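# Sort full boxes into tote, empty boxes onto desks

## Task

Every box in the room that has contents must end up entirely inside the tote, and every box with nothing in it must be returned to the desk it belongs to. The robot must not tip over or finish leaning. A box counts only if it stays in place by itself; one still held or propped by the robot does not count.

## Robot and tools

ROBOT. The robot is a single-arm Hello Robot Stretch 4, about 1.6 m tall. It has an omni-wheel base whose rim reaches at most 0.23 m from the base origin, a lift on a mast, a forward-reaching telescopic arm, a three-joint wrist (yaw, pitch, roll) and a two-finger gripper. It carries four cameras: head_camera, head_left_camera, head_right_camera (fisheye) and wrist_camera. Loose objects may occasionally be nudged by something other than the robot.

FRAMES. The base frame sits on the floor beneath the base centre: x ahead, y to the left, z upward. hand_pose is reported in this frame and marks the point between the fingers, 0.015 m back from their tips; with all wrist joints at zero its axes line up with the base frame. The printed hand position may be slightly wrong. The odometry frame is the base frame as it was when the scene began. base_odometry comes from wheel rotation only, so slipping looks like travel; heading runs -3.142 to 3.142, left positive.

execute_actions. Argument "actions" is a list holding zero or one action; an empty list only returns state and images. "cameras" picks which images come back (omitted, null or ["all"] gives all; [] gives none). An action may contain "base", "joints" or both, plus optional "pace" and "contact_limits"; alternatively it contains only {"end_of_arm": "enable_torque"}, which re-powers any wrist or gripper motor that shut itself off. All motions in an action begin together.
- base: exactly one key, each a relative offset measured from the base position in the most recent reported state. translate_m: straight travel in metres, positive forward, -2 to 2. strafe_m: sideways travel in metres, positive to the left, -2 to 2. rotate_rad: turn in place in radians, positive counter-clockwise seen from above, -3.2 to 3.2.
- joints: a dict keyed by joint name, each value an absolute target. lift_m 0 to 1.2 m; arm_m 0 to 0.55 m (extension); wrist_yaw_rad -1.134 to 4.276 (0 points forward, positive turns left, 3.14 is stowed back; past 3.4 the arm may obstruct); wrist_pitch_rad -1.117 to 4.259 (0 level, 1.57 pointing down); wrist_roll_rad -1.117 to 4.259 (0 keeps fingers level, positive is clockwise viewed from behind the gripper); gripper_m 0 to 0.08 m, the finger gap. Out-of-range joint targets are clipped and noted; any other bad value or unknown key rejects the whole call. Joints or base left out of an action may keep pushing to an earlier target.
- pace: "slow", "default", "fast" or "max". Base top speeds are 0.1/0.3/0.4/0.6 m/s and 1/2/3/4 rad/s respectively, further reduced when the lift is above 0.2 m.
- contact_limits: only arm_m, 0 (gentlest) to 0.75 (firmest), default 0.5; the arm stops once it pushes that hard.
To unfold the wrist at the start, one action with lift_m 0.4 and wrist_yaw_rad 0 works.

wait: "seconds" 0 to 10; commands nothing, returns state and images. zoom_image: "camera" and "region" [x0, y0, x1, y1] in pixels of that camera's latest full image, origin top-left, at most 504 by 504. read_manual: returns only licence texts. finished_scene: "scene" is the number of the current scene; it ends it for good and reports success, so call it only when boxes rest on their own.

RESULTS. lidar_m: 12 distances in metres, 30-degree sectors counter-clockwise starting straight ahead (4th left, 7th behind, 10th right); "-" means nothing seen or closer than 0.25 m; it misses clear objects, thin legs and much behind the robot, and sees table tops. wrist_depth_mm: a 7x7 grid of median depths, 100 to 2000 mm, from top-left. base_tilt in degrees (forward, right positive) with a fixed bias up to about 1.5. turned_by_wheels differing from turned_by_imu by more than about 0.1 rad suggests a collision or slip. base_status and joint_status: "done", "off_target" (resting away from target, maybe still pushing), "contact_stop_at_<key>" (hit something; that part goes slack, a slack lift may sink, slack wheels may roll), "limit_stop_at_<name>" (including own_body and tilt), "time_out", "torque_fault". on_its_own lists things not commanded this call; its "held at" is the held target, not the position. motor_effort is percent of maximum, bracket shows peak; wheel efforts positive mean turning right. If one call reports a stop, the remaining calls of that reply are skipped.

GRIPPING. Command a gap smaller than the object to squeeze; after contact the fingers aim only slightly past it. While squeezing, the reading stays above the command and gripper effort moves off zero; "off_target" after closing means something is held, though light grips may read "done". Effort staying beyond roughly 50 points shuts the gripper motor off and may drop the object.

AVOID. Turning or driving with over 1 kg held and arm_m above 0.2, especially at fast paces; steady hard pushes or pulls, worse with the gripper high or a high contact limit; leaning over 6 degrees (limit_stop_at_tilt leaves lift, arm and wheels slack); pressing the gripper into things (wrist torque_fault, also when a level gripper carries more than about 2.7 kg); tilted-up plus rolled wrist poses that trigger own_body stops; drops, slams and hard hits. The robot keeps its last command while you compose a reply, and shorter robot motion time is better.

Each tool is called after "Call:" as name([rows], argument=value, ...), one row to a line, values as JSON.

## Session

Call:
execute_actions(actions=[])

Scene clock: 0.00 s.
base_odometry: x=+0.000 y=+0.000 heading=+0.000 (m, m, rad; odometry frame)
turned_by_wheels: +0.000 (rad since the last result)
turned_by_imu: +0.000 (rad since the last result)
base_tilt: forward=-0.2 right=+0.0 (deg)
lidar_m: 1.59 1.49 1.50 1.08 1.02 1.10 1.43 1.40 0.91 0.64 0.63 0.66
base_status: not commanded
joint_positions: lift_m=+0.226 arm_m=-0.002 wrist_yaw_rad=+3.089 wrist_pitch_rad=+0.015 wrist_roll_rad=+0.016 gripper_m=+0.040
joint_status: not commanded
motor_effort: lift_m=+21 arm_m=-1 wrist_yaw_rad=-1 wrist_pitch_rad=-6 wrist_roll_rad=+0 gripper_m=+0 wheel_0=+1 wheel_1=-1 wheel_2=+1 (%)
hand_pose: x=-0.0388 y=+0.0984 z=+0.4009 quat_wxyz=(+0.026, -0.007, +0.008, +1.000) (m; base frame)
wrist_depth_mm: 133 135 - 1921 1430 1118 960 / - 135 - 1921 1397 1118 946 / 108 136 245 1921 1430 1138 960 / 124 137 - 1921 1464 1118 960 / 1863 - - 1983 1430 1160 960 / 1618 1499 1499 1499 1281 1160 976 / 1078 574 127 1025 121 - 960
pictures: head_camera, head_left_camera, head_right_camera, wrist_camera
Images, in order (width x height): head_camera 420x560, head_left_camera 420x672, head_right_camera 420x672, wrist_camera 616x392.

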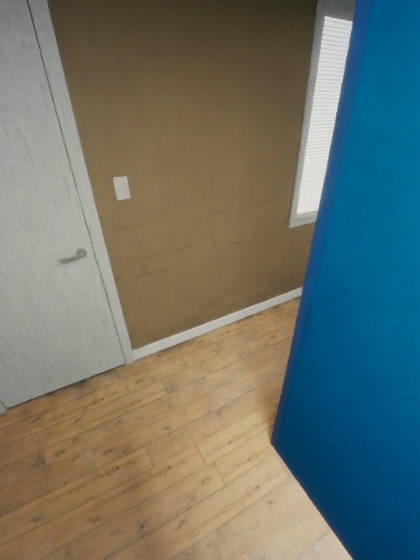

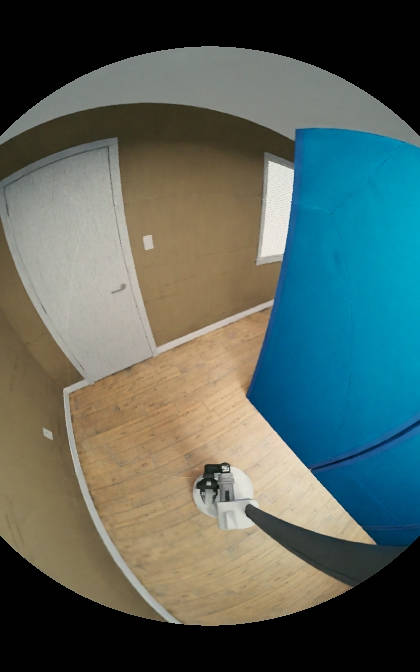

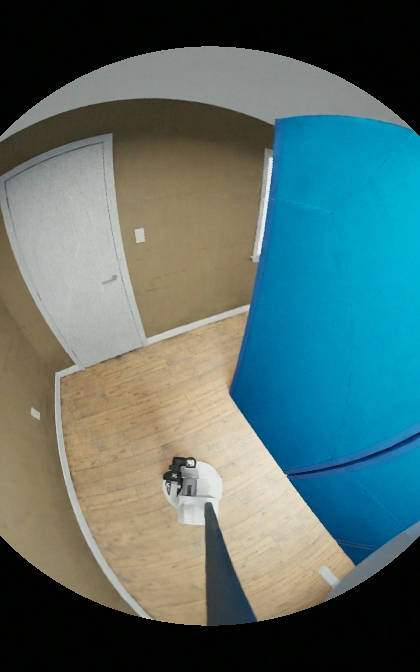

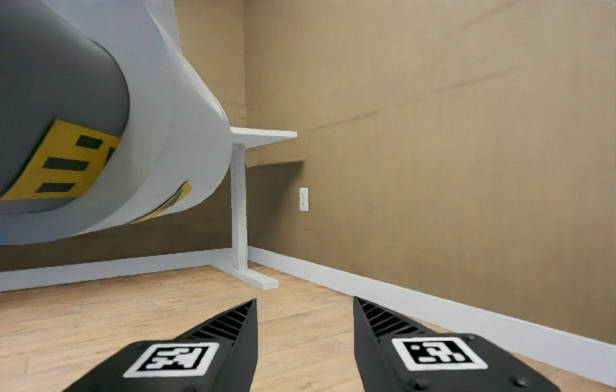

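Call:
execute_actions([
  {"base":{"rotate_rad":3.1},"pace":"fast"},
], cameras=["head_camera","head_left_camera"])

Scene clock: 3.13 s.
base_odometry: x=+0.000 y=+0.000 heading=+3.099 (m, m, rad; odometry frame)
turned_by_wheels: +3.099 (rad since the last result)
turned_by_imu: +3.073 (rad since the last result)
base_tilt: forward=-0.3 right=+0.2 (deg)
lidar_m: 1.48 1.39 0.97 0.67 0.63 0.66 1.64 1.48 1.56 1.08 1.03 1.09
base_status: done
joint_positions: lift_m=+0.226 arm_m=-0.002 wrist_yaw_rad=+3.089 wrist_pitch_rad=+0.015 wrist_roll_rad=+0.016 gripper_m=+0.040
joint_status: not commanded
motor_effort: lift_m=+21(21) arm_m=-2(2) wrist_yaw_rad=+0(1) wrist_pitch_rad=-7(7) wrist_roll_rad=-1(1) gripper_m=+0(1) wheel_0=-4(13) wheel_1=-4(14) wheel_2=-3(14) (%)
hand_pose: x=-0.0387 y=+0.0984 z=+0.4009 quat_wxyz=(+0.026, -0.007, +0.008, +1.000) (m; base frame)
wrist_depth_mm: 133 136 1808 - 842 668 574 / - 136 1808 - 842 676 574 / 108 136 245 - 842 676 574 / 124 138 1756 - 854 676 574 / 1366 1576 1808 - 854 683 580 / 1366 1499 1499 1499 788 691 574 / 1060 580 127 1025 121 - 574
pictures: head_camera, head_left_camera
Images, in order (width x height): head_camera 420x560, head_left_camera 420x672.

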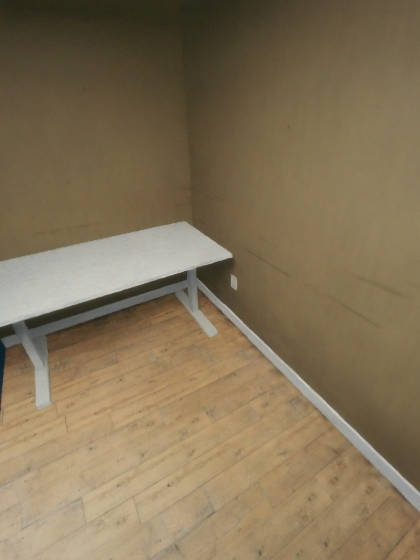

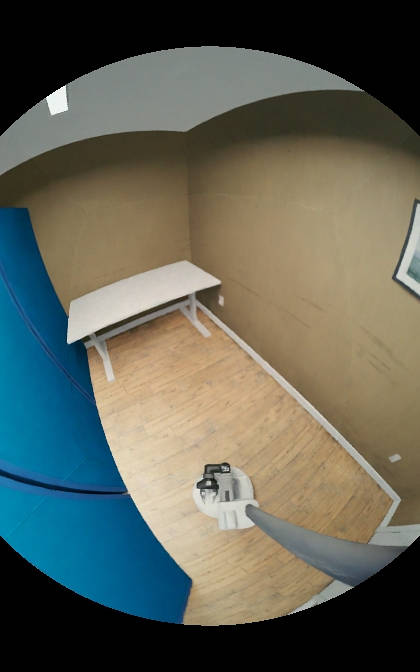

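Call:
execute_actions([
  {"base":{"rotate_rad":-2.78},"pace":"fast"},
], cameras=[])

Call:
execute_actions([
  {"base":{"translate_m":1.05},"pace":"fast"},
], cameras=[])

Call:
execute_actions([
  {"base":{"rotate_rad":-1.57},"pace":"fast"},
], cameras=["head_camera","head_left_camera"])

Scene clock: 9.60 s.
base_odometry: x=+0.000 y=+0.000 heading=+0.320 (m, m, rad; odometry frame)
turned_by_wheels: -2.779 (rad since the last result)
turned_by_imu: -2.755 (rad since the last result)
base_tilt: forward=-0.3 right=+0.2 (deg)
lidar_m: 1.48 1.52 1.20 1.02 1.06 1.31 1.41 1.18 0.72 0.61 0.64 0.80
base_status: done
joint_positions: lift_m=+0.226 arm_m=-0.002 wrist_yaw_rad=+3.089 wrist_pitch_rad=+0.015 wrist_roll_rad=+0.016 gripper_m=+0.040
joint_status: not commanded
motor_effort: lift_m=+21(21) arm_m=-2(2) wrist_yaw_rad=+0(1) wrist_pitch_rad=-7(7) wrist_roll_rad=+0(0) gripper_m=+0(0) wheel_0=+3(12) wheel_1=+2(15) wheel_2=+2(12) (%)
hand_pose: x=-0.0386 y=+0.0985 z=+0.4009 quat_wxyz=(+0.026, -0.007, +0.008, +1.000) (m; base frame)
wrist_depth_mm: 133 136 - - - 1464 1118 / - 136 - - - 1499 1118 / 108 136 245 - - 1464 1138 / 124 138 - - - 1464 1138 / 1618 - - - - 1464 1138 / 1430 1537 1537 1464 1366 1336 1138 / 1060 580 128 1042 121 - 991
pictures: none
No camera images: the call's "cameras" was empty. Leave "cameras" out to get every camera's image.

Scene clock: 13.50 s.
base_odometry: x=+0.997 y=+0.331 heading=+0.320 (m, m, rad; odometry frame)
turned_by_wheels: +0.001 (rad since the last result)
turned_by_imu: +0.003 (rad since the last result)
base_tilt: forward=-0.3 right=+0.1 (deg)
lidar_m: 0.49 0.47 0.60 1.22 1.25 1.52 3.00 0.82 0.62 1.02 0.94 0.55
base_status: done
joint_positions: lift_m=+0.226 arm_m=-0.002 wrist_yaw_rad=+3.089 wrist_pitch_rad=+0.015 wrist_roll_rad=+0.016 gripper_m=+0.040
joint_status: not commanded
motor_effort: lift_m=+21(21) arm_m=-2(2) wrist_yaw_rad=+0(0) wrist_pitch_rad=-7(7) wrist_roll_rad=+0(1) gripper_m=+1(0) wheel_0=+3(12) wheel_1=+4(12) wheel_2=+1(16) (%)
hand_pose: x=-0.0386 y=+0.0984 z=+0.4009 quat_wxyz=(+0.026, -0.007, +0.008, +1.000) (m; base frame)
wrist_depth_mm: 133 135 - - - 1756 1336 / - 136 - - - 1708 1366 / 108 136 245 - - 1808 1308 / 124 138 - - - 1756 1366 / 1205 - - - - 1756 1336 / 1281 1537 1537 1499 1336 1430 1308 / 1060 580 127 1025 121 - 976
pictures: none
No camera images: the call's "cameras" was empty. Leave "cameras" out to get every camera's image.

Scene clock: 15.23 s.
base_odometry: x=+0.997 y=+0.331 heading=-1.249 (m, m, rad; odometry frame)
turned_by_wheels: -1.569 (rad since the last result)
turned_by_imu: -1.556 (rad since the last result)
base_tilt: forward=-0.2 right=+0.2 (deg)
lidar_m: 1.01 0.94 0.58 0.50 0.44 0.61 1.20 1.23 1.46 2.44 0.82 0.62
base_status: done
joint_positions: lift_m=+0.226 arm_m=-0.002 wrist_yaw_rad=+3.089 wrist_pitch_rad=+0.015 wrist_roll_rad=+0.016 gripper_m=+0.040
joint_status: not commanded
motor_effort: lift_m=+21(21) arm_m=-2(2) wrist_yaw_rad=+0(0) wrist_pitch_rad=-6(7) wrist_roll_rad=+0(0) gripper_m=+0(1) wheel_0=+4(12) wheel_1=+4(14) wheel_2=+5(13) (%)
hand_pose: x=-0.0386 y=+0.0985 z=+0.4009 quat_wxyz=(+0.026, -0.007, +0.008, +1.000) (m; base frame)
wrist_depth_mm: 134 136 1366 1397 931 634 484 / - 136 1336 1430 917 627 488 / 108 137 246 1397 946 640 492 / 124 138 1336 1430 931 647 492 / 1229 1308 1366 1430 946 647 496 / 1229 1308 1336 1430 788 647 496 / 1078 585 127 1025 121 - 488
pictures: head_camera, head_left_camera
Images, in order (width x height): head_camera 420x560, head_left_camera 420x672.

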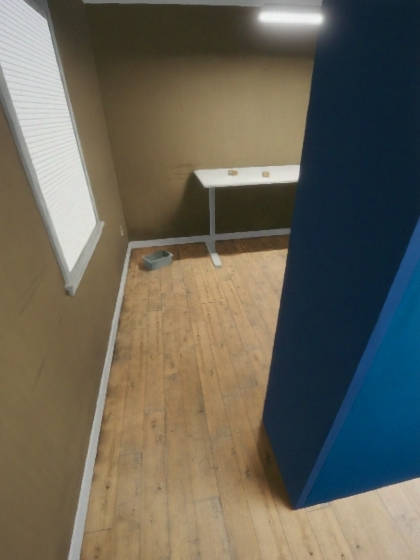

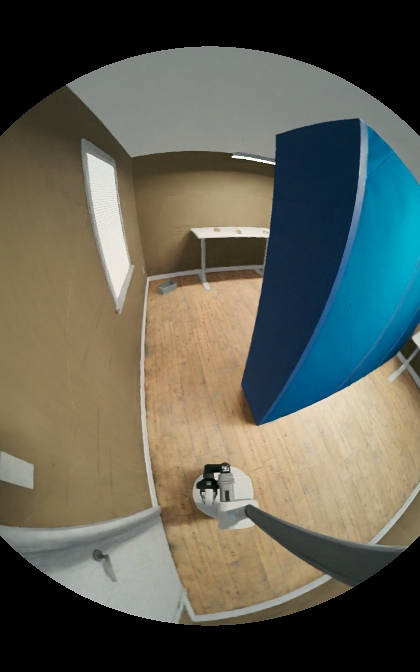

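Call:
execute_actions([
  {"base":{"rotate_rad":0.19},"pace":"fast"},
], cameras=[])

Call:
execute_actions([
  {"base":{"translate_m":1.6},"pace":"fast"},
], cameras=["head_camera","head_left_camera","head_right_camera"])

Scene clock: 17.80 s.
base_odometry: x=+0.996 y=+0.331 heading=-1.059 (m, m, rad; odometry frame)
turned_by_wheels: +0.189 (rad since the last result)
turned_by_imu: +0.188 (rad since the last result)
base_tilt: forward=-0.3 right=+0.1 (deg)
lidar_m: 2.01 0.73 0.53 0.46 0.47 0.71 1.24 1.30 1.82 1.76 0.66 0.63
base_status: done
joint_positions: lift_m=+0.226 arm_m=-0.002 wrist_yaw_rad=+3.089 wrist_pitch_rad=+0.015 wrist_roll_rad=+0.016 gripper_m=+0.040
joint_status: not commanded
motor_effort: lift_m=+21(21) arm_m=-2(2) wrist_yaw_rad=-1(0) wrist_pitch_rad=-8(5) wrist_roll_rad=+0(0) gripper_m=+0(0) wheel_0=-4(10) wheel_1=-3(10) wheel_2=-4(10) (%)
hand_pose: x=-0.0386 y=+0.0985 z=+0.4009 quat_wxyz=(+0.026, -0.007, +0.008, +1.000) (m; base frame)
wrist_depth_mm: 134 136 1366 1366 1366 798 569 / - 136 1366 1397 1397 798 569 / 108 136 244 1397 1366 809 574 / 124 137 1366 1366 1366 809 580 / 1308 1336 1366 1366 1366 820 580 / 1308 1336 1366 1366 1118 831 585 / 1060 585 127 1025 121 - 574
pictures: none
No camera images: the call's "cameras" was empty. Leave "cameras" out to get every camera's image.

Scene clock: 23.10 s.
base_odometry: x=+1.780 y=-1.064 heading=-1.059 (m, m, rad; odometry frame)
turned_by_wheels: +0.000 (rad since the last result)
turned_by_imu: +0.004 (rad since the last result)
base_tilt: forward=-0.3 right=+0.2 (deg)
lidar_m: 1.21 0.69 0.48 0.45 0.50 0.72 1.98 0.79 0.93 2.44 1.57 1.14
base_status: done
joint_positions: lift_m=+0.226 arm_m=-0.002 wrist_yaw_rad=+3.089 wrist_pitch_rad=+0.015 wrist_roll_rad=+0.016 gripper_m=+0.040
joint_status: not commanded
motor_effort: lift_m=+21(21) arm_m=-2(2) wrist_yaw_rad=-1(0) wrist_pitch_rad=-7(8) wrist_roll_rad=+0(0) gripper_m=+0(0) wheel_0=+3(11) wheel_1=+4(11) wheel_2=-1(13) (%)
hand_pose: x=-0.0386 y=+0.0984 z=+0.4009 quat_wxyz=(+0.026, -0.007, +0.008, +1.000) (m; base frame)
wrist_depth_mm: 134 136 - - 1464 831 597 / - 136 - - 1499 831 597 / 108 136 246 - 1537 842 603 / 124 137 - - 1499 866 609 / 820 - - - 1537 854 609 / 854 1464 1499 1537 1160 854 603 / 854 580 127 1025 121 - 597
pictures: head_camera, head_left_camera, head_right_camera
Images, in order (width x height): head_camera 420x560, head_left_camera 420x672, head_right_camera 420x672.

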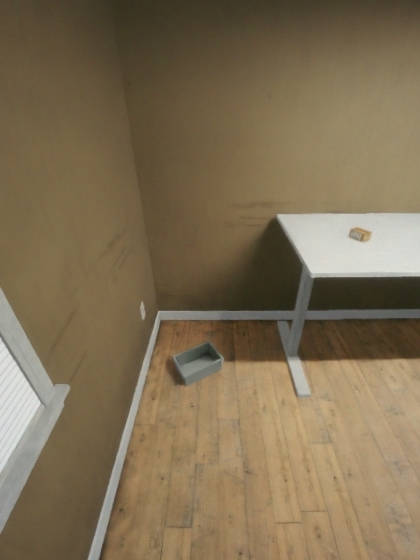

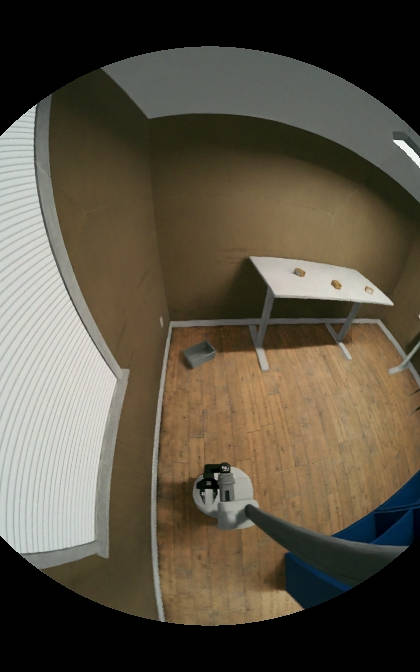

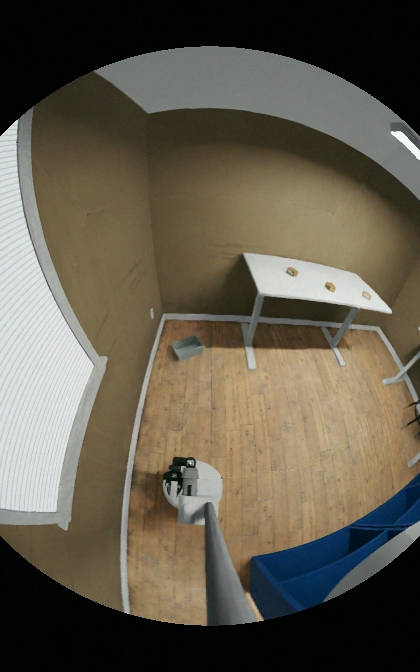

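Call:
execute_actions([
  {"base":{"rotate_rad":-1.1},"joints":{"lift_m":0.8,"wrist_yaw_rad":0},"pace":"fast"},
])

Scene clock: 26.73 s.
base_odometry: x=+1.780 y=-1.064 heading=-2.158 (m, m, rad; odometry frame)
turned_by_wheels: -1.099 (rad since the last result)
turned_by_imu: -1.090 (rad since the last result)
base_tilt: forward=-0.3 right=+0.1 (deg)
lidar_m: 1.63 1.15 1.18 0.74 0.50 0.46 0.48 0.69 1.70 0.81 0.92 2.26
base_status: done
joint_positions: lift_m=+0.800 arm_m=-0.002 wrist_yaw_rad=+0.000 wrist_pitch_rad=+0.015 wrist_roll_rad=+0.016 gripper_m=+0.040
joint_status: all done
motor_effort: lift_m=+23(26) arm_m=-2(2) wrist_yaw_rad=-2(7) wrist_pitch_rad=-7(6) wrist_roll_rad=+0(0) gripper_m=+0(0) wheel_0=+5(12) wheel_1=+4(14) wheel_2=+4(10) (%)
hand_pose: x=+0.3819 y=-0.0874 z=+0.9748 quat_wxyz=(+1.000, +0.008, +0.008, +0.000) (m; base frame)
wrist_depth_mm: 1756 - - - - - - / 1756 - - - - - - / 1808 - - - - - - / 1708 - - - - - - / 1708 - - - - - - / 1756 - - - - - - / 1756 1042 127 - 121 - -
pictures: head_camera, head_left_camera, head_right_camera, wrist_camera
camera_calibration (this result's frames):
wrist_camera: T_world_to_cam=[[-0.0228543, -0.99973, -0.00430332, -0.0780225], [-0.0486209, 0.00541083, -0.998803, 1.04798], [0.998556, -0.0226177, -0.0487314, -0.184292], [0, 0, 0, 1]] pos_world=[0.233196, -0.0878401, 1.03741]
Images, in order (width x height): head_camera 420x560, head_left_camera 420x672, head_right_camera 420x672, wrist_camera 616x392.

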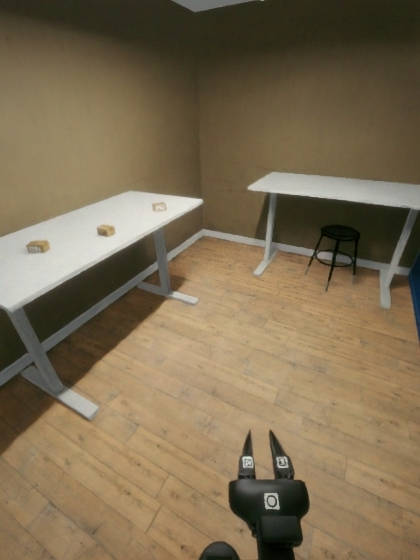

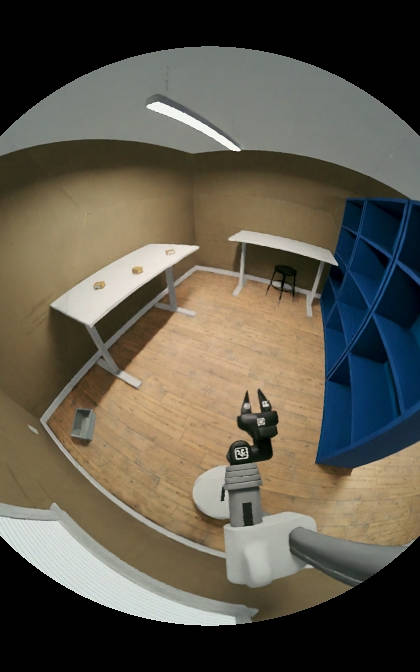

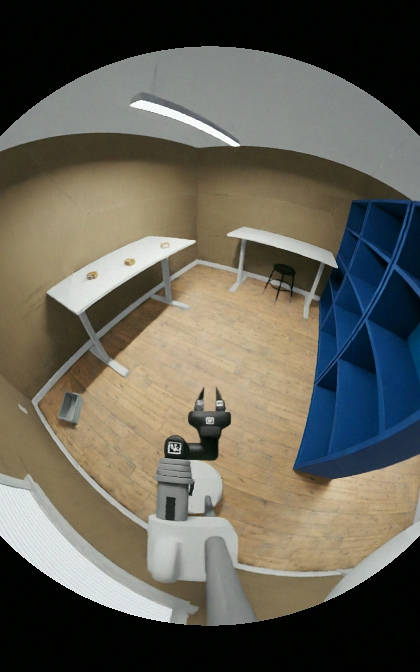

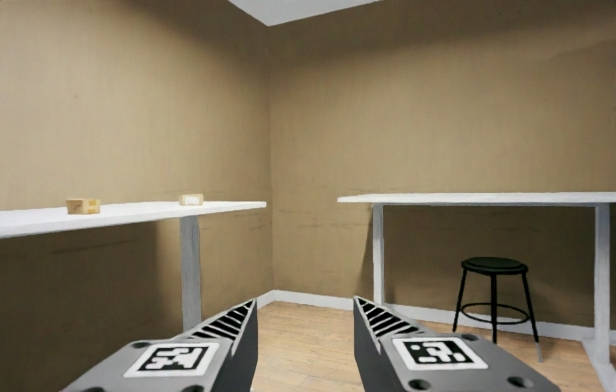

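Call:
execute_actions([
  {"base":{"rotate_rad":1.1},"joints":{"lift_m":0.95},"pace":"fast"},
], cameras=[])

Call:
execute_actions([
  {"base":{"strafe_m":-0.7},"joints":{"wrist_pitch_rad":0.5,"gripper_m":0.08},"pace":"fast"},
], cameras=[])

Call:
execute_actions([
  {"base":{"translate_m":0.55},"pace":"fast"},
], cameras=["head_camera","wrist_camera"])

Scene clock: 31.30 s.
base_odometry: x=+1.780 y=-1.064 heading=-1.059 (m, m, rad; odometry frame)
turned_by_wheels: +1.099 (rad since the last result)
turned_by_imu: +1.090 (rad since the last result)
base_tilt: forward=-0.3 right=+0.1 (deg)
lidar_m: 1.20 0.70 0.48 0.44 0.47 0.72 2.02 0.80 0.98 2.46 1.56 1.15
base_status: done
joint_positions: lift_m=+0.950 arm_m=-0.002 wrist_yaw_rad=+0.000 wrist_pitch_rad=+0.015 wrist_roll_rad=+0.016 gripper_m=+0.040
joint_status: all done
motor_effort: lift_m=+22(22) arm_m=-2(2) wrist_yaw_rad=-1(2) wrist_pitch_rad=-8(6) wrist_roll_rad=+0(0) gripper_m=+0(1) wheel_0=-6(11) wheel_1=-6(12) wheel_2=-5(10) (%)
hand_pose: x=+0.3819 y=-0.0874 z=+1.1249 quat_wxyz=(+1.000, +0.008, +0.008, +0.000) (m; base frame)
wrist_depth_mm: 917 1397 1618 1618 1661 1618 1618 / 917 1397 1618 1661 1661 1661 1661 / 904 1397 1618 1618 1661 1661 1661 / 904 1366 1708 1661 1661 1618 1661 / 917 1366 1661 1708 1708 1229 1255 / 904 1366 1661 1661 1661 1205 1661 / 904 609 128 1708 121 - 1661
pictures: none
No camera images: the call's "cameras" was empty. Leave "cameras" out to get every camera's image.

Scene clock: 34.50 s.
base_odometry: x=+1.170 y=-1.407 heading=-1.059 (m, m, rad; odometry frame)
turned_by_wheels: +0.000 (rad since the last result)
turned_by_imu: +0.000 (rad since the last result)
base_tilt: forward=-0.3 right=+0.1 (deg)
lidar_m: 1.06 1.48 1.21 1.15 1.27 0.70 0.66 0.68 0.94 1.76 1.54 1.11
base_status: done
joint_positions: lift_m=+0.950 arm_m=-0.002 wrist_yaw_rad=+0.000 wrist_pitch_rad=+0.502 wrist_roll_rad=+0.016 gripper_m=+0.080
joint_status: all done
motor_effort: lift_m=+22(22) arm_m=-2(2) wrist_yaw_rad=-1(2) wrist_pitch_rad=-6(6) wrist_roll_rad=-1(1) gripper_m=+2(5) wheel_0=+3(13) wheel_1=-1(16) wheel_2=+0(1) (%)
hand_pose: x=+0.3556 y=-0.0874 z=+1.0258 quat_wxyz=(+0.969, +0.008, +0.248, -0.002) (m; base frame)
wrist_depth_mm: 1499 1499 1464 1464 1464 1499 1499 / 1618 1576 1025 991 1008 976 960 / 1756 1708 1756 1756 1756 1756 1708 / 1863 1863 1921 1921 1863 1921 1863 / 1808 1921 1756 1863 1863 1863 1756 / 1499 1576 1499 1576 1464 1537 1499 / 1397 107 1255 1336 1229 103 -
pictures: none
No camera images: the call's "cameras" was empty. Leave "cameras" out to get every camera's image.

Scene clock: 37.47 s.
base_odometry: x=+1.439 y=-1.886 heading=-1.059 (m, m, rad; odometry frame)
turned_by_wheels: +0.001 (rad since the last result)
turned_by_imu: +0.002 (rad since the last result)
base_tilt: forward=-0.3 right=+0.1 (deg)
lidar_m: 0.51 0.57 1.06 1.14 1.23 1.74 1.21 1.27 1.79 1.75 0.78 0.55
base_status: done
joint_positions: lift_m=+0.950 arm_m=-0.002 wrist_yaw_rad=+0.000 wrist_pitch_rad=+0.502 wrist_roll_rad=+0.016 gripper_m=+0.080
joint_status: not commanded
motor_effort: lift_m=+22(22) arm_m=-2(2) wrist_yaw_rad=-1(0) wrist_pitch_rad=-6(6) wrist_roll_rad=+0(0) gripper_m=+2(2) wheel_0=+4(11) wheel_1=+6(9) wheel_2=-1(14) (%)
hand_pose: x=+0.3556 y=-0.0874 z=+1.0258 quat_wxyz=(+0.969, +0.008, +0.248, -0.002) (m; base frame)
wrist_depth_mm: 976 991 1008 991 1008 991 1008 / 1060 917 809 732 788 788 788 / 554 544 539 535 530 508 459 / 404 404 404 399 399 394 392 / 351 351 353 355 1366 1336 1397 / 1464 1464 1397 1499 1464 1464 1430 / 1366 107 991 1308 1255 103 -
pictures: head_camera, wrist_camera
camera_calibration (this result's frames):
wrist_camera: T_world_to_cam=[[-0.02232, -0.999726, 0.00701111, -0.0902308], [-0.510166, 0.00535842, -0.860059, 1.1194], [0.859786, -0.0227734, -0.510146, 0.36701], [0, 0, 0, 1]] pos_world=[0.253515, -0.0878463, 1.15061]
Images, in order (width x height): head_camera 420x560, wrist_camera 616x392.

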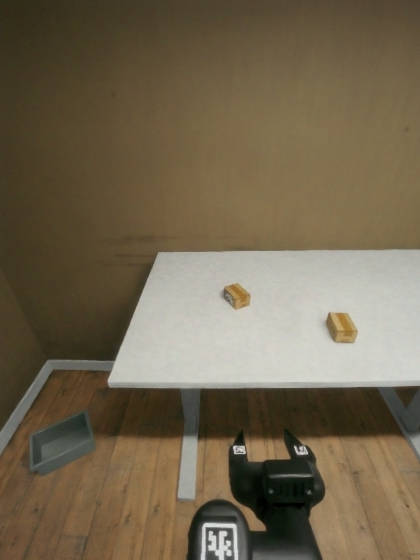

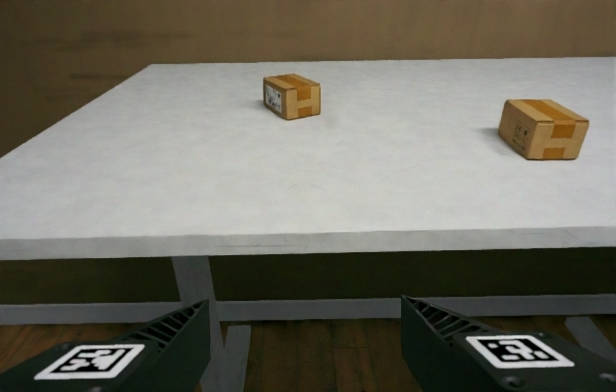

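Call:
execute_actions([
  {"base":{"strafe_m":-0.3},"joints":{"wrist_pitch_rad":1.57,"lift_m":1.15},"pace":"fast"},
], cameras=[])

Call:
execute_actions([
  {"base":{"translate_m":0.25},"joints":{"arm_m":0.3},"pace":"fast"},
], cameras=["head_camera","wrist_camera"])

Scene clock: 44.83 s.
base_odometry: x=+1.178 y=-2.033 heading=-1.059 (m, m, rad; odometry frame)
turned_by_wheels: +0.000 (rad since the last result)
turned_by_imu: +0.000 (rad since the last result)
base_tilt: forward=-0.3 right=+0.1 (deg)
lidar_m: 0.52 0.55 0.75 1.46 1.55 1.26 1.22 1.28 1.49 1.43 0.74 0.52
base_status: done
joint_positions: lift_m=+1.150 arm_m=-0.002 wrist_yaw_rad=+0.000 wrist_pitch_rad=+1.570 wrist_roll_rad=+0.016 gripper_m=+0.080
joint_status: all done
motor_effort: lift_m=+22(23) arm_m=-2(2) wrist_yaw_rad=+0(2) wrist_pitch_rad=+0(5) wrist_roll_rad=+0(0) gripper_m=+2(2) wheel_0=+3(14) wheel_1=-3(16) wheel_2=+0(1) (%)
hand_pose: x=+0.1693 y=-0.0874 z=+1.1154 quat_wxyz=(+0.707, +0.006, +0.707, -0.006) (m; base frame)
wrist_depth_mm: 1255 1255 1255 1255 1255 1281 1255 / 1229 1205 1229 1229 1281 1281 1255 / 1255 1229 1255 1255 1281 1281 1281 / 1229 1255 1255 1255 1255 1281 1281 / 1255 1255 1042 1060 1281 1281 1281 / 1255 1255 1060 1042 1255 1255 1255 / 1255 108 1281 1281 1281 103 -
pictures: none
No camera images: the call's "cameras" was empty. Leave "cameras" out to get every camera's image.

Scene clock: 47.07 s.
base_odometry: x=+1.300 y=-2.251 heading=-1.058 (m, m, rad; odometry frame)
turned_by_wheels: +0.001 (rad since the last result)
turned_by_imu: +0.001 (rad since the last result)
base_tilt: forward=-0.3 right=+0.1 (deg)
lidar_m: 0.25 0.29 0.40 1.48 1.54 1.52 1.47 1.55 1.52 1.45 0.39 0.28
base_status: done
joint_positions: lift_m=+1.150 arm_m=+0.299 wrist_yaw_rad=+0.000 wrist_pitch_rad=+1.570 wrist_roll_rad=+0.016 gripper_m=+0.080
joint_status: all done
motor_effort: lift_m=+22(22) arm_m=+4(6) wrist_yaw_rad=-1(3) wrist_pitch_rad=+2(3) wrist_roll_rad=+0(0) gripper_m=+2(2) wheel_0=+5(10) wheel_1=+5(10) wheel_2=-1(13) (%)
hand_pose: x=+0.4703 y=-0.0874 z=+1.1154 quat_wxyz=(+0.707, +0.006, +0.707, -0.006) (m; base frame)
wrist_depth_mm: 307 309 309 309 310 312 312 / 306 307 309 312 310 312 312 / 309 309 312 310 312 312 312 / 307 310 310 312 312 312 314 / 310 309 312 263 312 314 315 / 309 310 310 262 312 314 315 / 312 108 312 314 314 103 -
pictures: head_camera, wrist_camera
camera_calibration (this result's frames):
wrist_camera: T_world_to_cam=[[-0.00437986, -0.999725, 0.0230516, -0.114654], [-0.99946, 0.00512713, 0.0324585, 0.489572], [-0.0325677, -0.022897, -0.999207, 1.27934], [0, 0, 0, 1]] pos_world=[0.530471, -0.0878394, 1.26508]
Images, in order (width x height): head_camera 420x560, wrist_camera 616x392.

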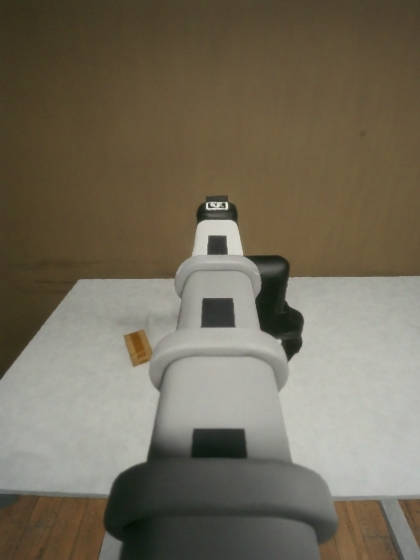

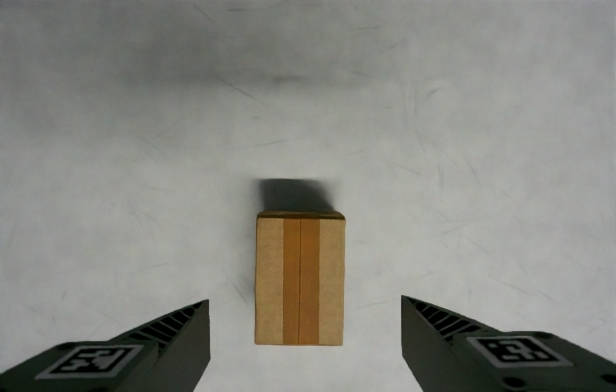

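Call:
execute_actions([
  {"joints":{"lift_m":1.02}},
], cameras=["wrist_camera"])

Call:
execute_actions([
  {"joints":{"gripper_m":0.04}},
], cameras=["wrist_camera"])

Call:
execute_actions([
  {"joints":{"lift_m":1.1,"wrist_pitch_rad":0.2}},
], cameras=["wrist_camera","head_camera"])

Scene clock: 50.63 s.
base_odometry: x=+1.300 y=-2.251 heading=-1.058 (m, m, rad; odometry frame)
turned_by_wheels: +0.000 (rad since the last result)
turned_by_imu: +0.000 (rad since the last result)
base_tilt: forward=-0.3 right=+0.1 (deg)
lidar_m: 0.25 0.30 0.41 1.47 1.55 1.52 1.48 1.54 1.49 1.44 0.41 0.29
base_status: not commanded
joint_positions: lift_m=+1.020 arm_m=+0.299 wrist_yaw_rad=+0.000 wrist_pitch_rad=+1.570 wrist_roll_rad=+0.016 gripper_m=+0.080
joint_status: all done
motor_effort: lift_m=+18(19) arm_m=+5(5) wrist_yaw_rad=-1(1) wrist_pitch_rad=+1(1) wrist_roll_rad=+0(0) gripper_m=+2(2) wheel_0=+4(4) wheel_1=+6(6) wheel_2=-1(1) (%)
hand_pose: x=+0.4703 y=-0.0874 z=+0.9857 quat_wxyz=(+0.707, +0.006, +0.707, -0.006) (m; base frame)
wrist_depth_mm: 180 180 180 181 181 182 182 / 180 180 180 181 182 182 182 / 180 181 181 182 182 182 183 / 181 181 181 182 182 183 183 / 181 181 155 132 183 183 184 / 181 181 132 132 136 183 185 / 181 108 132 133 135 103 -
pictures: wrist_camera
camera_calibration (this result's frames):
wrist_camera: T_world_to_cam=[[-0.00444718, -0.999724, 0.0230516, -0.111633], [-0.999459, 0.0051946, 0.0324656, 0.493774], [-0.0325764, -0.0228948, -0.999207, 1.14975], [0, 0, 0, 1]] pos_world=[0.530465, -0.0878435, 1.13538]
Images, in order (width x height): wrist_camera 616x392.

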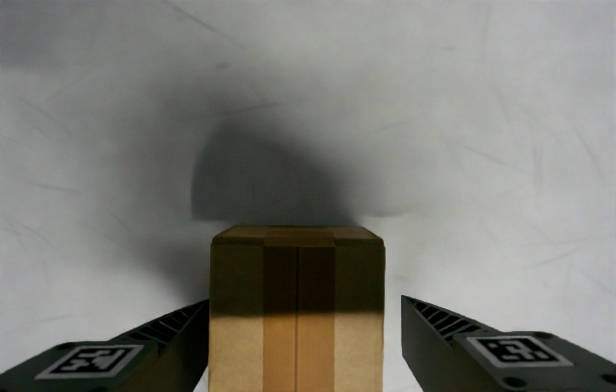

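Scene clock: 51.63 s.
base_odometry: x=+1.300 y=-2.251 heading=-1.058 (m, m, rad; odometry frame)
turned_by_wheels: +0.000 (rad since the last result)
turned_by_imu: +0.000 (rad since the last result)
base_tilt: forward=-0.3 right=+0.1 (deg)
lidar_m: 0.26 0.30 0.41 1.48 1.55 1.55 1.48 1.54 1.53 1.42 0.41 0.28
base_status: not commanded
joint_positions: lift_m=+1.020 arm_m=+0.299 wrist_yaw_rad=+0.000 wrist_pitch_rad=+1.570 wrist_roll_rad=+0.016 gripper_m=+0.059
joint_status: gripper_m off_target (ended at +0.059, target +0.040)
on_its_own: gripper_m is held at +0.054, not at your +0.040, by its contact guard: the fingers met something
motor_effort: lift_m=+18(18) arm_m=+5(5) wrist_yaw_rad=-1(1) wrist_pitch_rad=+0(0) wrist_roll_rad=+0(0) gripper_m=-38(40) wheel_0=+4(4) wheel_1=+6(6) wheel_2=-2(2) (%)
hand_pose: x=+0.4703 y=-0.0874 z=+0.9857 quat_wxyz=(+0.707, +0.006, +0.707, -0.006) (m; base frame)
wrist_depth_mm: 179 180 181 181 181 181 182 / 179 181 181 181 181 182 182 / 180 181 181 181 182 182 183 / 180 181 182 182 182 183 183 / 181 181 181 132 182 183 183 / 181 182 133 132 133 184 183 / 181 105 132 133 132 - -
pictures: wrist_camera
camera_calibration (this result's frames):
wrist_camera: T_world_to_cam=[[-0.00446429, -0.999724, 0.0230519, -0.111625], [-0.999457, 0.00521309, 0.0325261, 0.4937], [-0.0326373, -0.0228942, -0.999205, 1.14977], [0, 0, 0, 1]] pos_world=[0.530459, -0.0878446, 1.13538]
Images, in order (width x height): wrist_camera 616x392.

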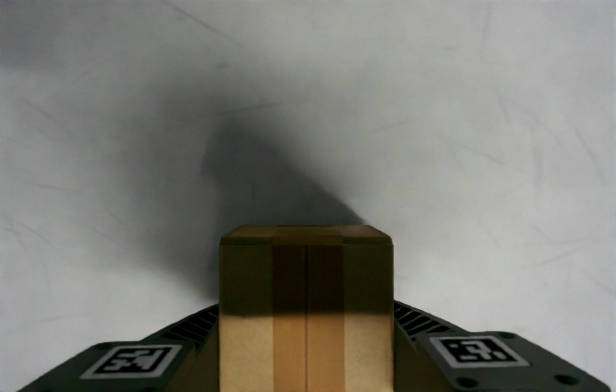

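Scene clock: 53.00 s.
base_odometry: x=+1.300 y=-2.251 heading=-1.058 (m, m, rad; odometry frame)
turned_by_wheels: +0.000 (rad since the last result)
turned_by_imu: +0.000 (rad since the last result)
base_tilt: forward=-0.2 right=+0.2 (deg)
lidar_m: 0.26 0.30 0.42 1.47 1.54 1.52 1.46 1.52 1.52 1.44 0.41 0.27
base_status: not commanded
joint_positions: lift_m=+1.100 arm_m=+0.299 wrist_yaw_rad=+0.000 wrist_pitch_rad=+0.206 wrist_roll_rad=+0.016 gripper_m=+0.059
joint_status: all done
on_its_own: gripper_m is held at +0.054, not at your +0.040, by its contact guard: the fingers met something
motor_effort: lift_m=+24(25) arm_m=+5(5) wrist_yaw_rad=-1(2) wrist_pitch_rad=-16(19) wrist_roll_rad=-1(0) gripper_m=-38(38) wheel_0=+5(5) wheel_1=+6(6) wheel_2=-2(2) (%)
hand_pose: x=+0.6783 y=-0.0874 z=+1.2345 quat_wxyz=(+0.995, +0.008, +0.103, -0.001) (m; base frame)
wrist_depth_mm: 500 504 504 500 504 504 508 / 517 521 517 517 525 517 525 / 530 535 535 535 535 535 530 / 549 549 554 549 549 554 559 / 564 574 559 133 564 574 580 / 585 585 133 133 133 591 597 / 603 105 133 133 132 - 609
pictures: head_camera, wrist_camera
camera_calibration (this result's frames):
wrist_camera: T_world_to_cam=[[-0.0234245, -0.999726, 0.000207475, -0.0753512], [-0.236838, 0.00534771, -0.971534, 1.41577], [0.971267, -0.0228069, -0.236898, -0.216868], [0, 0, 0, 1]] pos_world=[0.544179, -0.0878477, 1.32411]
Images, in order (width x height): head_camera 420x560, wrist_camera 616x392.

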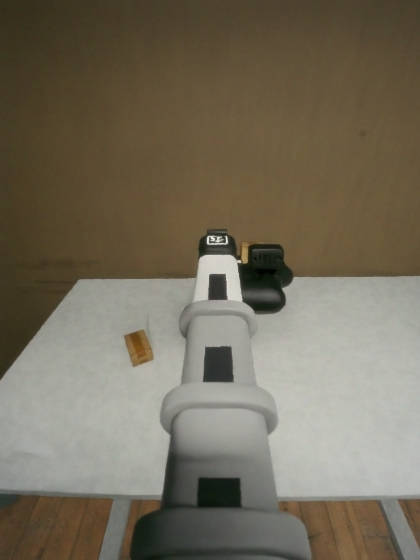

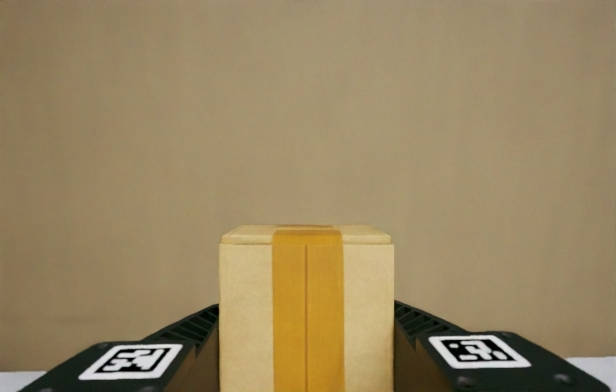

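Call:
execute_actions([
  {"base":{"strafe_m":0.75},"joints":{"lift_m":1.15,"arm_m":0,"wrist_pitch_rad":1.57},"pace":"fast"},
], cameras=[])

Call:
execute_actions([
  {"base":{"rotate_rad":0.8},"joints":{"lift_m":0.45},"pace":"fast"},
], cameras=["head_camera","wrist_camera"])

Scene clock: 62.57 s.
base_odometry: x=+1.954 y=-1.883 heading=-1.058 (m, m, rad; odometry frame)
turned_by_wheels: +0.000 (rad since the last result)
turned_by_imu: +0.000 (rad since the last result)
base_tilt: forward=-0.2 right=+0.1 (deg)
lidar_m: 0.59 0.55 0.58 0.73 0.74 1.05 1.48 1.56 2.12 1.12 0.42 0.35
base_status: done
joint_positions: lift_m=+1.150 arm_m=+0.001 wrist_yaw_rad=+0.000 wrist_pitch_rad=+1.570 wrist_roll_rad=+0.016 gripper_m=+0.059
joint_status: all done
on_its_own: gripper_m is held at +0.054, not at your +0.040, by its contact guard: the fingers met something
motor_effort: lift_m=+23(24) arm_m=-5(6) wrist_yaw_rad=-1(2) wrist_pitch_rad=-2(12) wrist_roll_rad=+0(0) gripper_m=-38(38) wheel_0=-2(14) wheel_1=+3(15) wheel_2=+1(1) (%)
hand_pose: x=+0.1719 y=-0.0874 z=+1.1153 quat_wxyz=(+0.707, +0.006, +0.707, -0.006) (m; base frame)
wrist_depth_mm: 1255 1255 1255 1255 312 312 314 / 1255 1229 1255 1229 312 312 314 / 1255 1255 1255 1229 1281 1255 1255 / 1255 1255 1255 1229 1281 1255 1255 / 1281 1255 1042 133 1255 1255 1281 / 1255 1255 132 132 133 1255 1281 / 1205 104 132 133 132 - 1308
pictures: none
No camera images: the call's "cameras" was empty. Leave "cameras" out to get every camera's image.

Scene clock: 65.40 s.
base_odometry: x=+1.954 y=-1.883 heading=-0.259 (m, m, rad; odometry frame)
turned_by_wheels: +0.799 (rad since the last result)
turned_by_imu: +0.792 (rad since the last result)
base_tilt: forward=-0.3 right=+0.2 (deg)
lidar_m: 0.55 0.74 0.71 0.86 1.55 1.51 1.77 2.18 0.59 0.29 0.33 0.57
base_status: done
joint_positions: lift_m=+0.450 arm_m=+0.001 wrist_yaw_rad=+0.000 wrist_pitch_rad=+1.570 wrist_roll_rad=+0.016 gripper_m=+0.059
joint_status: all done
on_its_own: gripper_m is held at +0.054, not at your +0.040, by its contact guard: the fingers met something
motor_effort: lift_m=+20(22) arm_m=-5(5) wrist_yaw_rad=+0(0) wrist_pitch_rad=+0(0) wrist_roll_rad=-1(0) gripper_m=-38(38) wheel_0=-5(9) wheel_1=-5(10) wheel_2=-6(7) (%)
hand_pose: x=+0.1719 y=-0.0874 z=+0.4156 quat_wxyz=(+0.707, +0.006, +0.707, -0.006) (m; base frame)
wrist_depth_mm: 554 554 559 559 564 564 564 / 554 559 564 564 564 564 559 / 554 559 564 564 564 564 564 / 559 564 559 564 559 569 569 / 559 362 351 132 564 569 564 / 569 349 133 132 133 564 535 / 347 105 133 133 132 - 535
pictures: head_camera, wrist_camera
camera_calibration (this result's frames):
wrist_camera: T_world_to_cam=[[-0.00463099, -0.999724, 0.0230526, -0.0997856], [-0.999451, 0.00538363, 0.0326947, 0.213949], [-0.0328098, -0.0228886, -0.999199, 0.570369], [0, 0, 0, 1]] pos_world=[0.232083, -0.0878549, 0.565217]
Images, in order (width x height): head_camera 420x560, wrist_camera 616x392.

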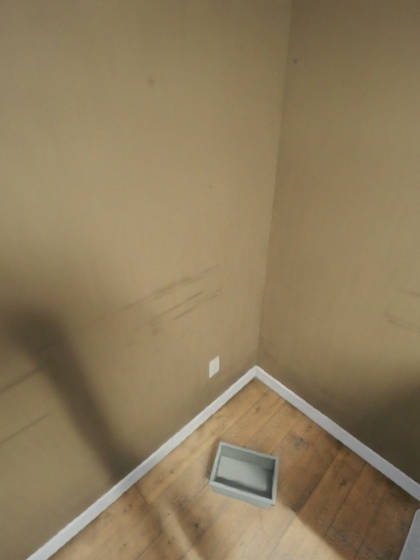

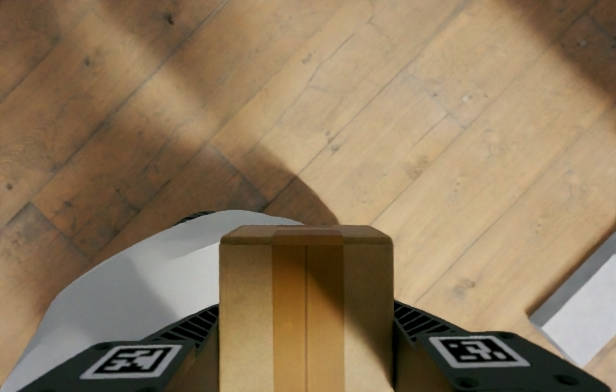

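Call:
execute_actions([
  {"base":{"strafe_m":0.026},"joints":{"lift_m":0.23,"arm_m":0.45,"wrist_roll_rad":0.21},"pace":"fast"},
], cameras=["head_camera","wrist_camera"])

Scene clock: 71.63 s.
base_odometry: x=+1.960 y=-1.858 heading=-0.259 (m, m, rad; odometry frame)
turned_by_wheels: +0.000 (rad since the last result)
turned_by_imu: +0.000 (rad since the last result)
base_tilt: forward=-0.2 right=+0.1 (deg)
lidar_m: 0.54 0.73 0.72 0.81 1.57 1.47 1.76 2.24 0.61 0.35 0.36 0.57
base_status: done
joint_positions: lift_m=+0.230 arm_m=+0.449 wrist_yaw_rad=+0.000 wrist_pitch_rad=+1.570 wrist_roll_rad=+0.210 gripper_m=+0.059
joint_status: all done
on_its_own: gripper_m is held at +0.054, not at your +0.040, by its contact guard: the fingers met something
motor_effort: lift_m=+20(19) arm_m=+5(7) wrist_yaw_rad=-1(1) wrist_pitch_rad=-1(3) wrist_roll_rad=+0(6) gripper_m=-38(38) wheel_0=-3(14) wheel_1=+3(13) wheel_2=+1(4) (%)
hand_pose: x=+0.6203 y=-0.0874 z=+0.1956 quat_wxyz=(+0.704, +0.074, +0.703, -0.074) (m; base frame)
wrist_depth_mm: 336 334 224 220 340 338 342 / 338 338 273 286 274 264 257 / 336 338 336 338 338 338 291 / 338 340 336 338 336 338 289 / 340 240 263 132 340 340 286 / 340 243 132 133 133 327 279 / 340 105 133 133 132 - -
pictures: head_camera, wrist_camera
camera_calibration (this result's frames):
wrist_camera: T_world_to_cam=[[-0.196757, -0.980185, 0.02287, 0.0282827], [-0.979779, 0.197433, 0.0324687, 0.673939], [-0.0363407, -0.0160191, -0.999211, 0.368032], [0, 0, 0, 1]] pos_world=[0.67925, -0.0994401, 0.345213]
Images, in order (width x height): head_camera 420x560, wrist_camera 616x392.

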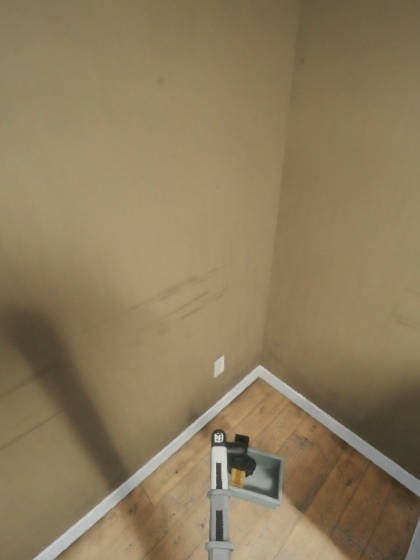

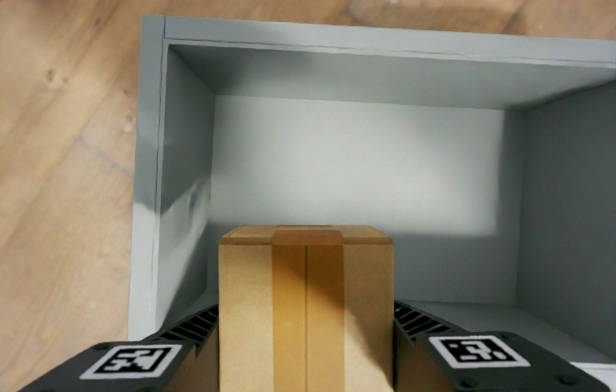

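Call:
execute_actions([
  {"base":{"strafe_m":-0.012},"joints":{"arm_m":0.488}},
], cameras=[])

Call:
execute_actions([
  {"joints":{"lift_m":0.078}},
], cameras=["wrist_camera"])

Scene clock: 75.00 s.
base_odometry: x=+1.957 y=-1.869 heading=-0.259 (m, m, rad; odometry frame)
turned_by_wheels: +0.000 (rad since the last result)
turned_by_imu: +0.000 (rad since the last result)
base_tilt: forward=-0.3 right=+0.2 (deg)
lidar_m: 0.56 0.74 0.73 0.82 1.58 1.47 1.78 2.22 0.60 0.32 0.34 0.54
base_status: done
joint_positions: lift_m=+0.230 arm_m=+0.487 wrist_yaw_rad=+0.000 wrist_pitch_rad=+1.570 wrist_roll_rad=+0.210 gripper_m=+0.059
joint_status: all done
on_its_own: gripper_m is held at +0.054, not at your +0.040, by its contact guard: the fingers met something
motor_effort: lift_m=+20(20) arm_m=+5(4) wrist_yaw_rad=-1(1) wrist_pitch_rad=+1(1) wrist_roll_rad=+0(0) gripper_m=-37(38) wheel_0=+4(11) wheel_1=-5(12) wheel_2=+0(2) (%)
hand_pose: x=+0.6582 y=-0.0874 z=+0.1956 quat_wxyz=(+0.704, +0.074, +0.703, -0.074) (m; base frame)
wrist_depth_mm: 336 334 336 336 338 340 342 / 336 338 338 340 340 342 340 / 340 338 286 296 270 249 238 / 340 239 338 338 338 338 286 / 338 244 268 133 340 340 283 / 340 248 132 132 133 340 279 / 342 105 133 133 132 - 266
pictures: none
No camera images: the call's "cameras" was empty. Leave "cameras" out to get every camera's image.

Scene clock: 76.70 s.
base_odometry: x=+1.957 y=-1.869 heading=-0.259 (m, m, rad; odometry frame)
turned_by_wheels: +0.000 (rad since the last result)
turned_by_imu: +0.000 (rad since the last result)
base_tilt: forward=-0.4 right=+0.1 (deg)
lidar_m: 0.58 0.73 0.71 0.84 1.60 1.48 1.78 2.23 0.59 0.31 0.34 0.54
base_status: not commanded
joint_positions: lift_m=+0.078 arm_m=+0.487 wrist_yaw_rad=+0.000 wrist_pitch_rad=+1.570 wrist_roll_rad=+0.210 gripper_m=+0.059
joint_status: all done
on_its_own: gripper_m is held at +0.054, not at your +0.040, by its contact guard: the fingers met something
motor_effort: lift_m=+20(22) arm_m=+5(5) wrist_yaw_rad=-1(2) wrist_pitch_rad=-1(1) wrist_roll_rad=+0(0) gripper_m=-38(38) wheel_0=+3(4) wheel_1=-4(4) wheel_2=+0(0) (%)
hand_pose: x=+0.6582 y=-0.0874 z=+0.0436 quat_wxyz=(+0.703, +0.074, +0.703, -0.074) (m; base frame)
wrist_depth_mm: 108 109 108 - - - - / 121 150 146 140 134 129 138 / 122 183 185 185 185 186 186 / 124 185 185 186 186 186 186 / 125 185 185 132 187 186 187 / 126 186 133 132 133 187 187 / 121 105 133 133 132 - -
pictures: wrist_camera
camera_calibration (this result's frames):
wrist_camera: T_world_to_cam=[[-0.196924, -0.980151, 0.0229182, 0.0393252], [-0.979736, 0.197605, 0.0327083, 0.715981], [-0.0365878, -0.0160127, -0.999202, 0.217733], [0, 0, 0, 1]] pos_world=[0.717182, -0.0994505, 0.19324]
Images, in order (width x height): wrist_camera 616x392.

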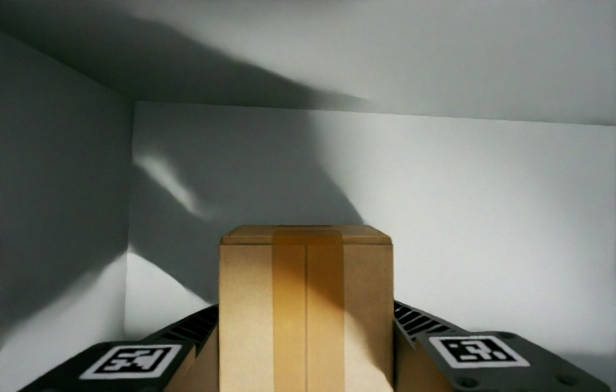

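Call:
execute_actions([
  {"joints":{"lift_m":0.074}},
], cameras=[])

Call:
execute_actions([
  {"joints":{"gripper_m":0.07}},
], cameras=[])

Call:
execute_actions([
  {"joints":{"lift_m":0.3},"pace":"fast"},
], cameras=["wrist_camera"])

Scene clock: 79.77 s.
base_odometry: x=+1.957 y=-1.869 heading=-0.259 (m, m, rad; odometry frame)
turned_by_wheels: +0.000 (rad since the last result)
turned_by_imu: +0.000 (rad since the last result)
base_tilt: forward=-0.3 right=+0.2 (deg)
lidar_m: 0.57 0.73 0.71 0.84 1.59 1.47 1.76 2.21 0.61 0.35 0.32 0.56
base_status: not commanded
joint_positions: lift_m=+0.074 arm_m=+0.487 wrist_yaw_rad=+0.000 wrist_pitch_rad=+1.570 wrist_roll_rad=+0.210 gripper_m=+0.059
joint_status: all done
on_its_own: gripper_m is held at +0.054, not at your +0.040, by its contact guard: the fingers met something
motor_effort: lift_m=+19(20) arm_m=+5(5) wrist_yaw_rad=-1(1) wrist_pitch_rad=+0(2) wrist_roll_rad=+0(0) gripper_m=-38(38) wheel_0=+4(4) wheel_1=-5(5) wheel_2=+0(0) (%)
hand_pose: x=+0.6582 y=-0.0874 z=+0.0397 quat_wxyz=(+0.703, +0.074, +0.703, -0.074) (m; base frame)
wrist_depth_mm: 107 108 108 - - - - / 121 149 145 138 133 128 137 / 122 181 181 181 182 182 183 / 123 181 182 182 182 183 183 / 125 181 182 132 182 183 183 / 126 182 132 132 133 183 183 / 121 104 132 133 132 - -
pictures: none
No camera images: the call's "cameras" was empty. Leave "cameras" out to get every camera's image.

Scene clock: 80.53 s.
base_odometry: x=+1.957 y=-1.869 heading=-0.259 (m, m, rad; odometry frame)
turned_by_wheels: +0.000 (rad since the last result)
turned_by_imu: +0.000 (rad since the last result)
base_tilt: forward=-0.2 right=+0.1 (deg)
lidar_m: 0.57 0.72 0.72 0.84 1.57 1.45 1.78 2.22 0.61 0.34 0.35 0.58
base_status: not commanded
joint_positions: lift_m=+0.074 arm_m=+0.487 wrist_yaw_rad=+0.000 wrist_pitch_rad=+1.570 wrist_roll_rad=+0.210 gripper_m=+0.070
joint_status: all done
motor_effort: lift_m=+19(19) arm_m=+5(5) wrist_yaw_rad=+0(0) wrist_pitch_rad=-1(0) wrist_roll_rad=+0(0) gripper_m=+2(35) wheel_0=+4(4) wheel_1=-5(5) wheel_2=+1(0) (%)
hand_pose: x=+0.6582 y=-0.0874 z=+0.0397 quat_wxyz=(+0.703, +0.074, +0.703, -0.074) (m; base frame)
wrist_depth_mm: 107 108 107 - - - - / 121 150 144 138 133 127 136 / 122 181 181 182 183 183 183 / 123 181 182 182 183 183 183 / 125 182 181 133 183 183 184 / 126 180 133 133 133 184 184 / 116 101 133 133 134 - -
pictures: none
No camera images: the call's "cameras" was empty. Leave "cameras" out to get every camera's image.

Scene clock: 82.17 s.
base_odometry: x=+1.957 y=-1.869 heading=-0.259 (m, m, rad; odometry frame)
turned_by_wheels: +0.000 (rad since the last result)
turned_by_imu: +0.000 (rad since the last result)
base_tilt: forward=-0.2 right=+0.1 (deg)
lidar_m: 0.56 0.73 0.70 0.85 1.57 1.49 1.77 2.23 0.61 0.32 0.32 0.54
base_status: not commanded
joint_positions: lift_m=+0.300 arm_m=+0.487 wrist_yaw_rad=+0.000 wrist_pitch_rad=+1.570 wrist_roll_rad=+0.210 gripper_m=+0.070
joint_status: all done
motor_effort: lift_m=+22(25) arm_m=+5(5) wrist_yaw_rad=+0(0) wrist_pitch_rad=+1(1) wrist_roll_rad=+0(0) gripper_m=+2(2) wheel_0=+4(4) wheel_1=-4(4) wheel_2=+0(0) (%)
hand_pose: x=+0.6582 y=-0.0874 z=+0.2654 quat_wxyz=(+0.703, +0.074, +0.703, -0.074) (m; base frame)
wrist_depth_mm: 377 407 410 407 407 413 410 / 407 407 410 410 410 415 410 / 404 407 290 362 336 314 413 / 410 410 384 410 407 407 310 / 407 410 397 357 407 399 314 / 407 410 351 392 410 368 364 / 413 101 159 312 153 - -
pictures: wrist_camera
camera_calibration (this result's frames):
wrist_camera: T_world_to_cam=[[-0.196983, -0.980139, 0.0229088, 0.0342892], [-0.979726, 0.197663, 0.0326614, 0.70876], [-0.036541, -0.0160106, -0.999204, 0.439304], [0, 0, 0, 1]] pos_world=[0.717197, -0.099454, 0.41502]
Images, in order (width x height): wrist_camera 616x392.

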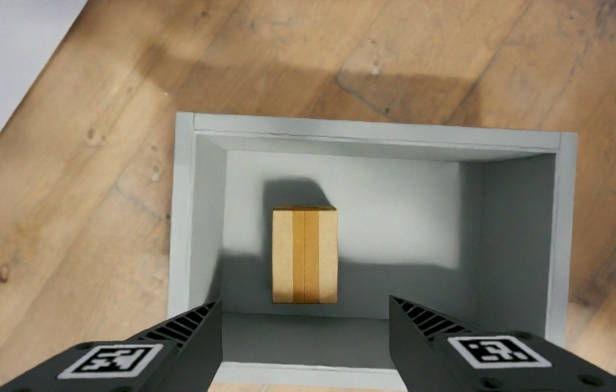

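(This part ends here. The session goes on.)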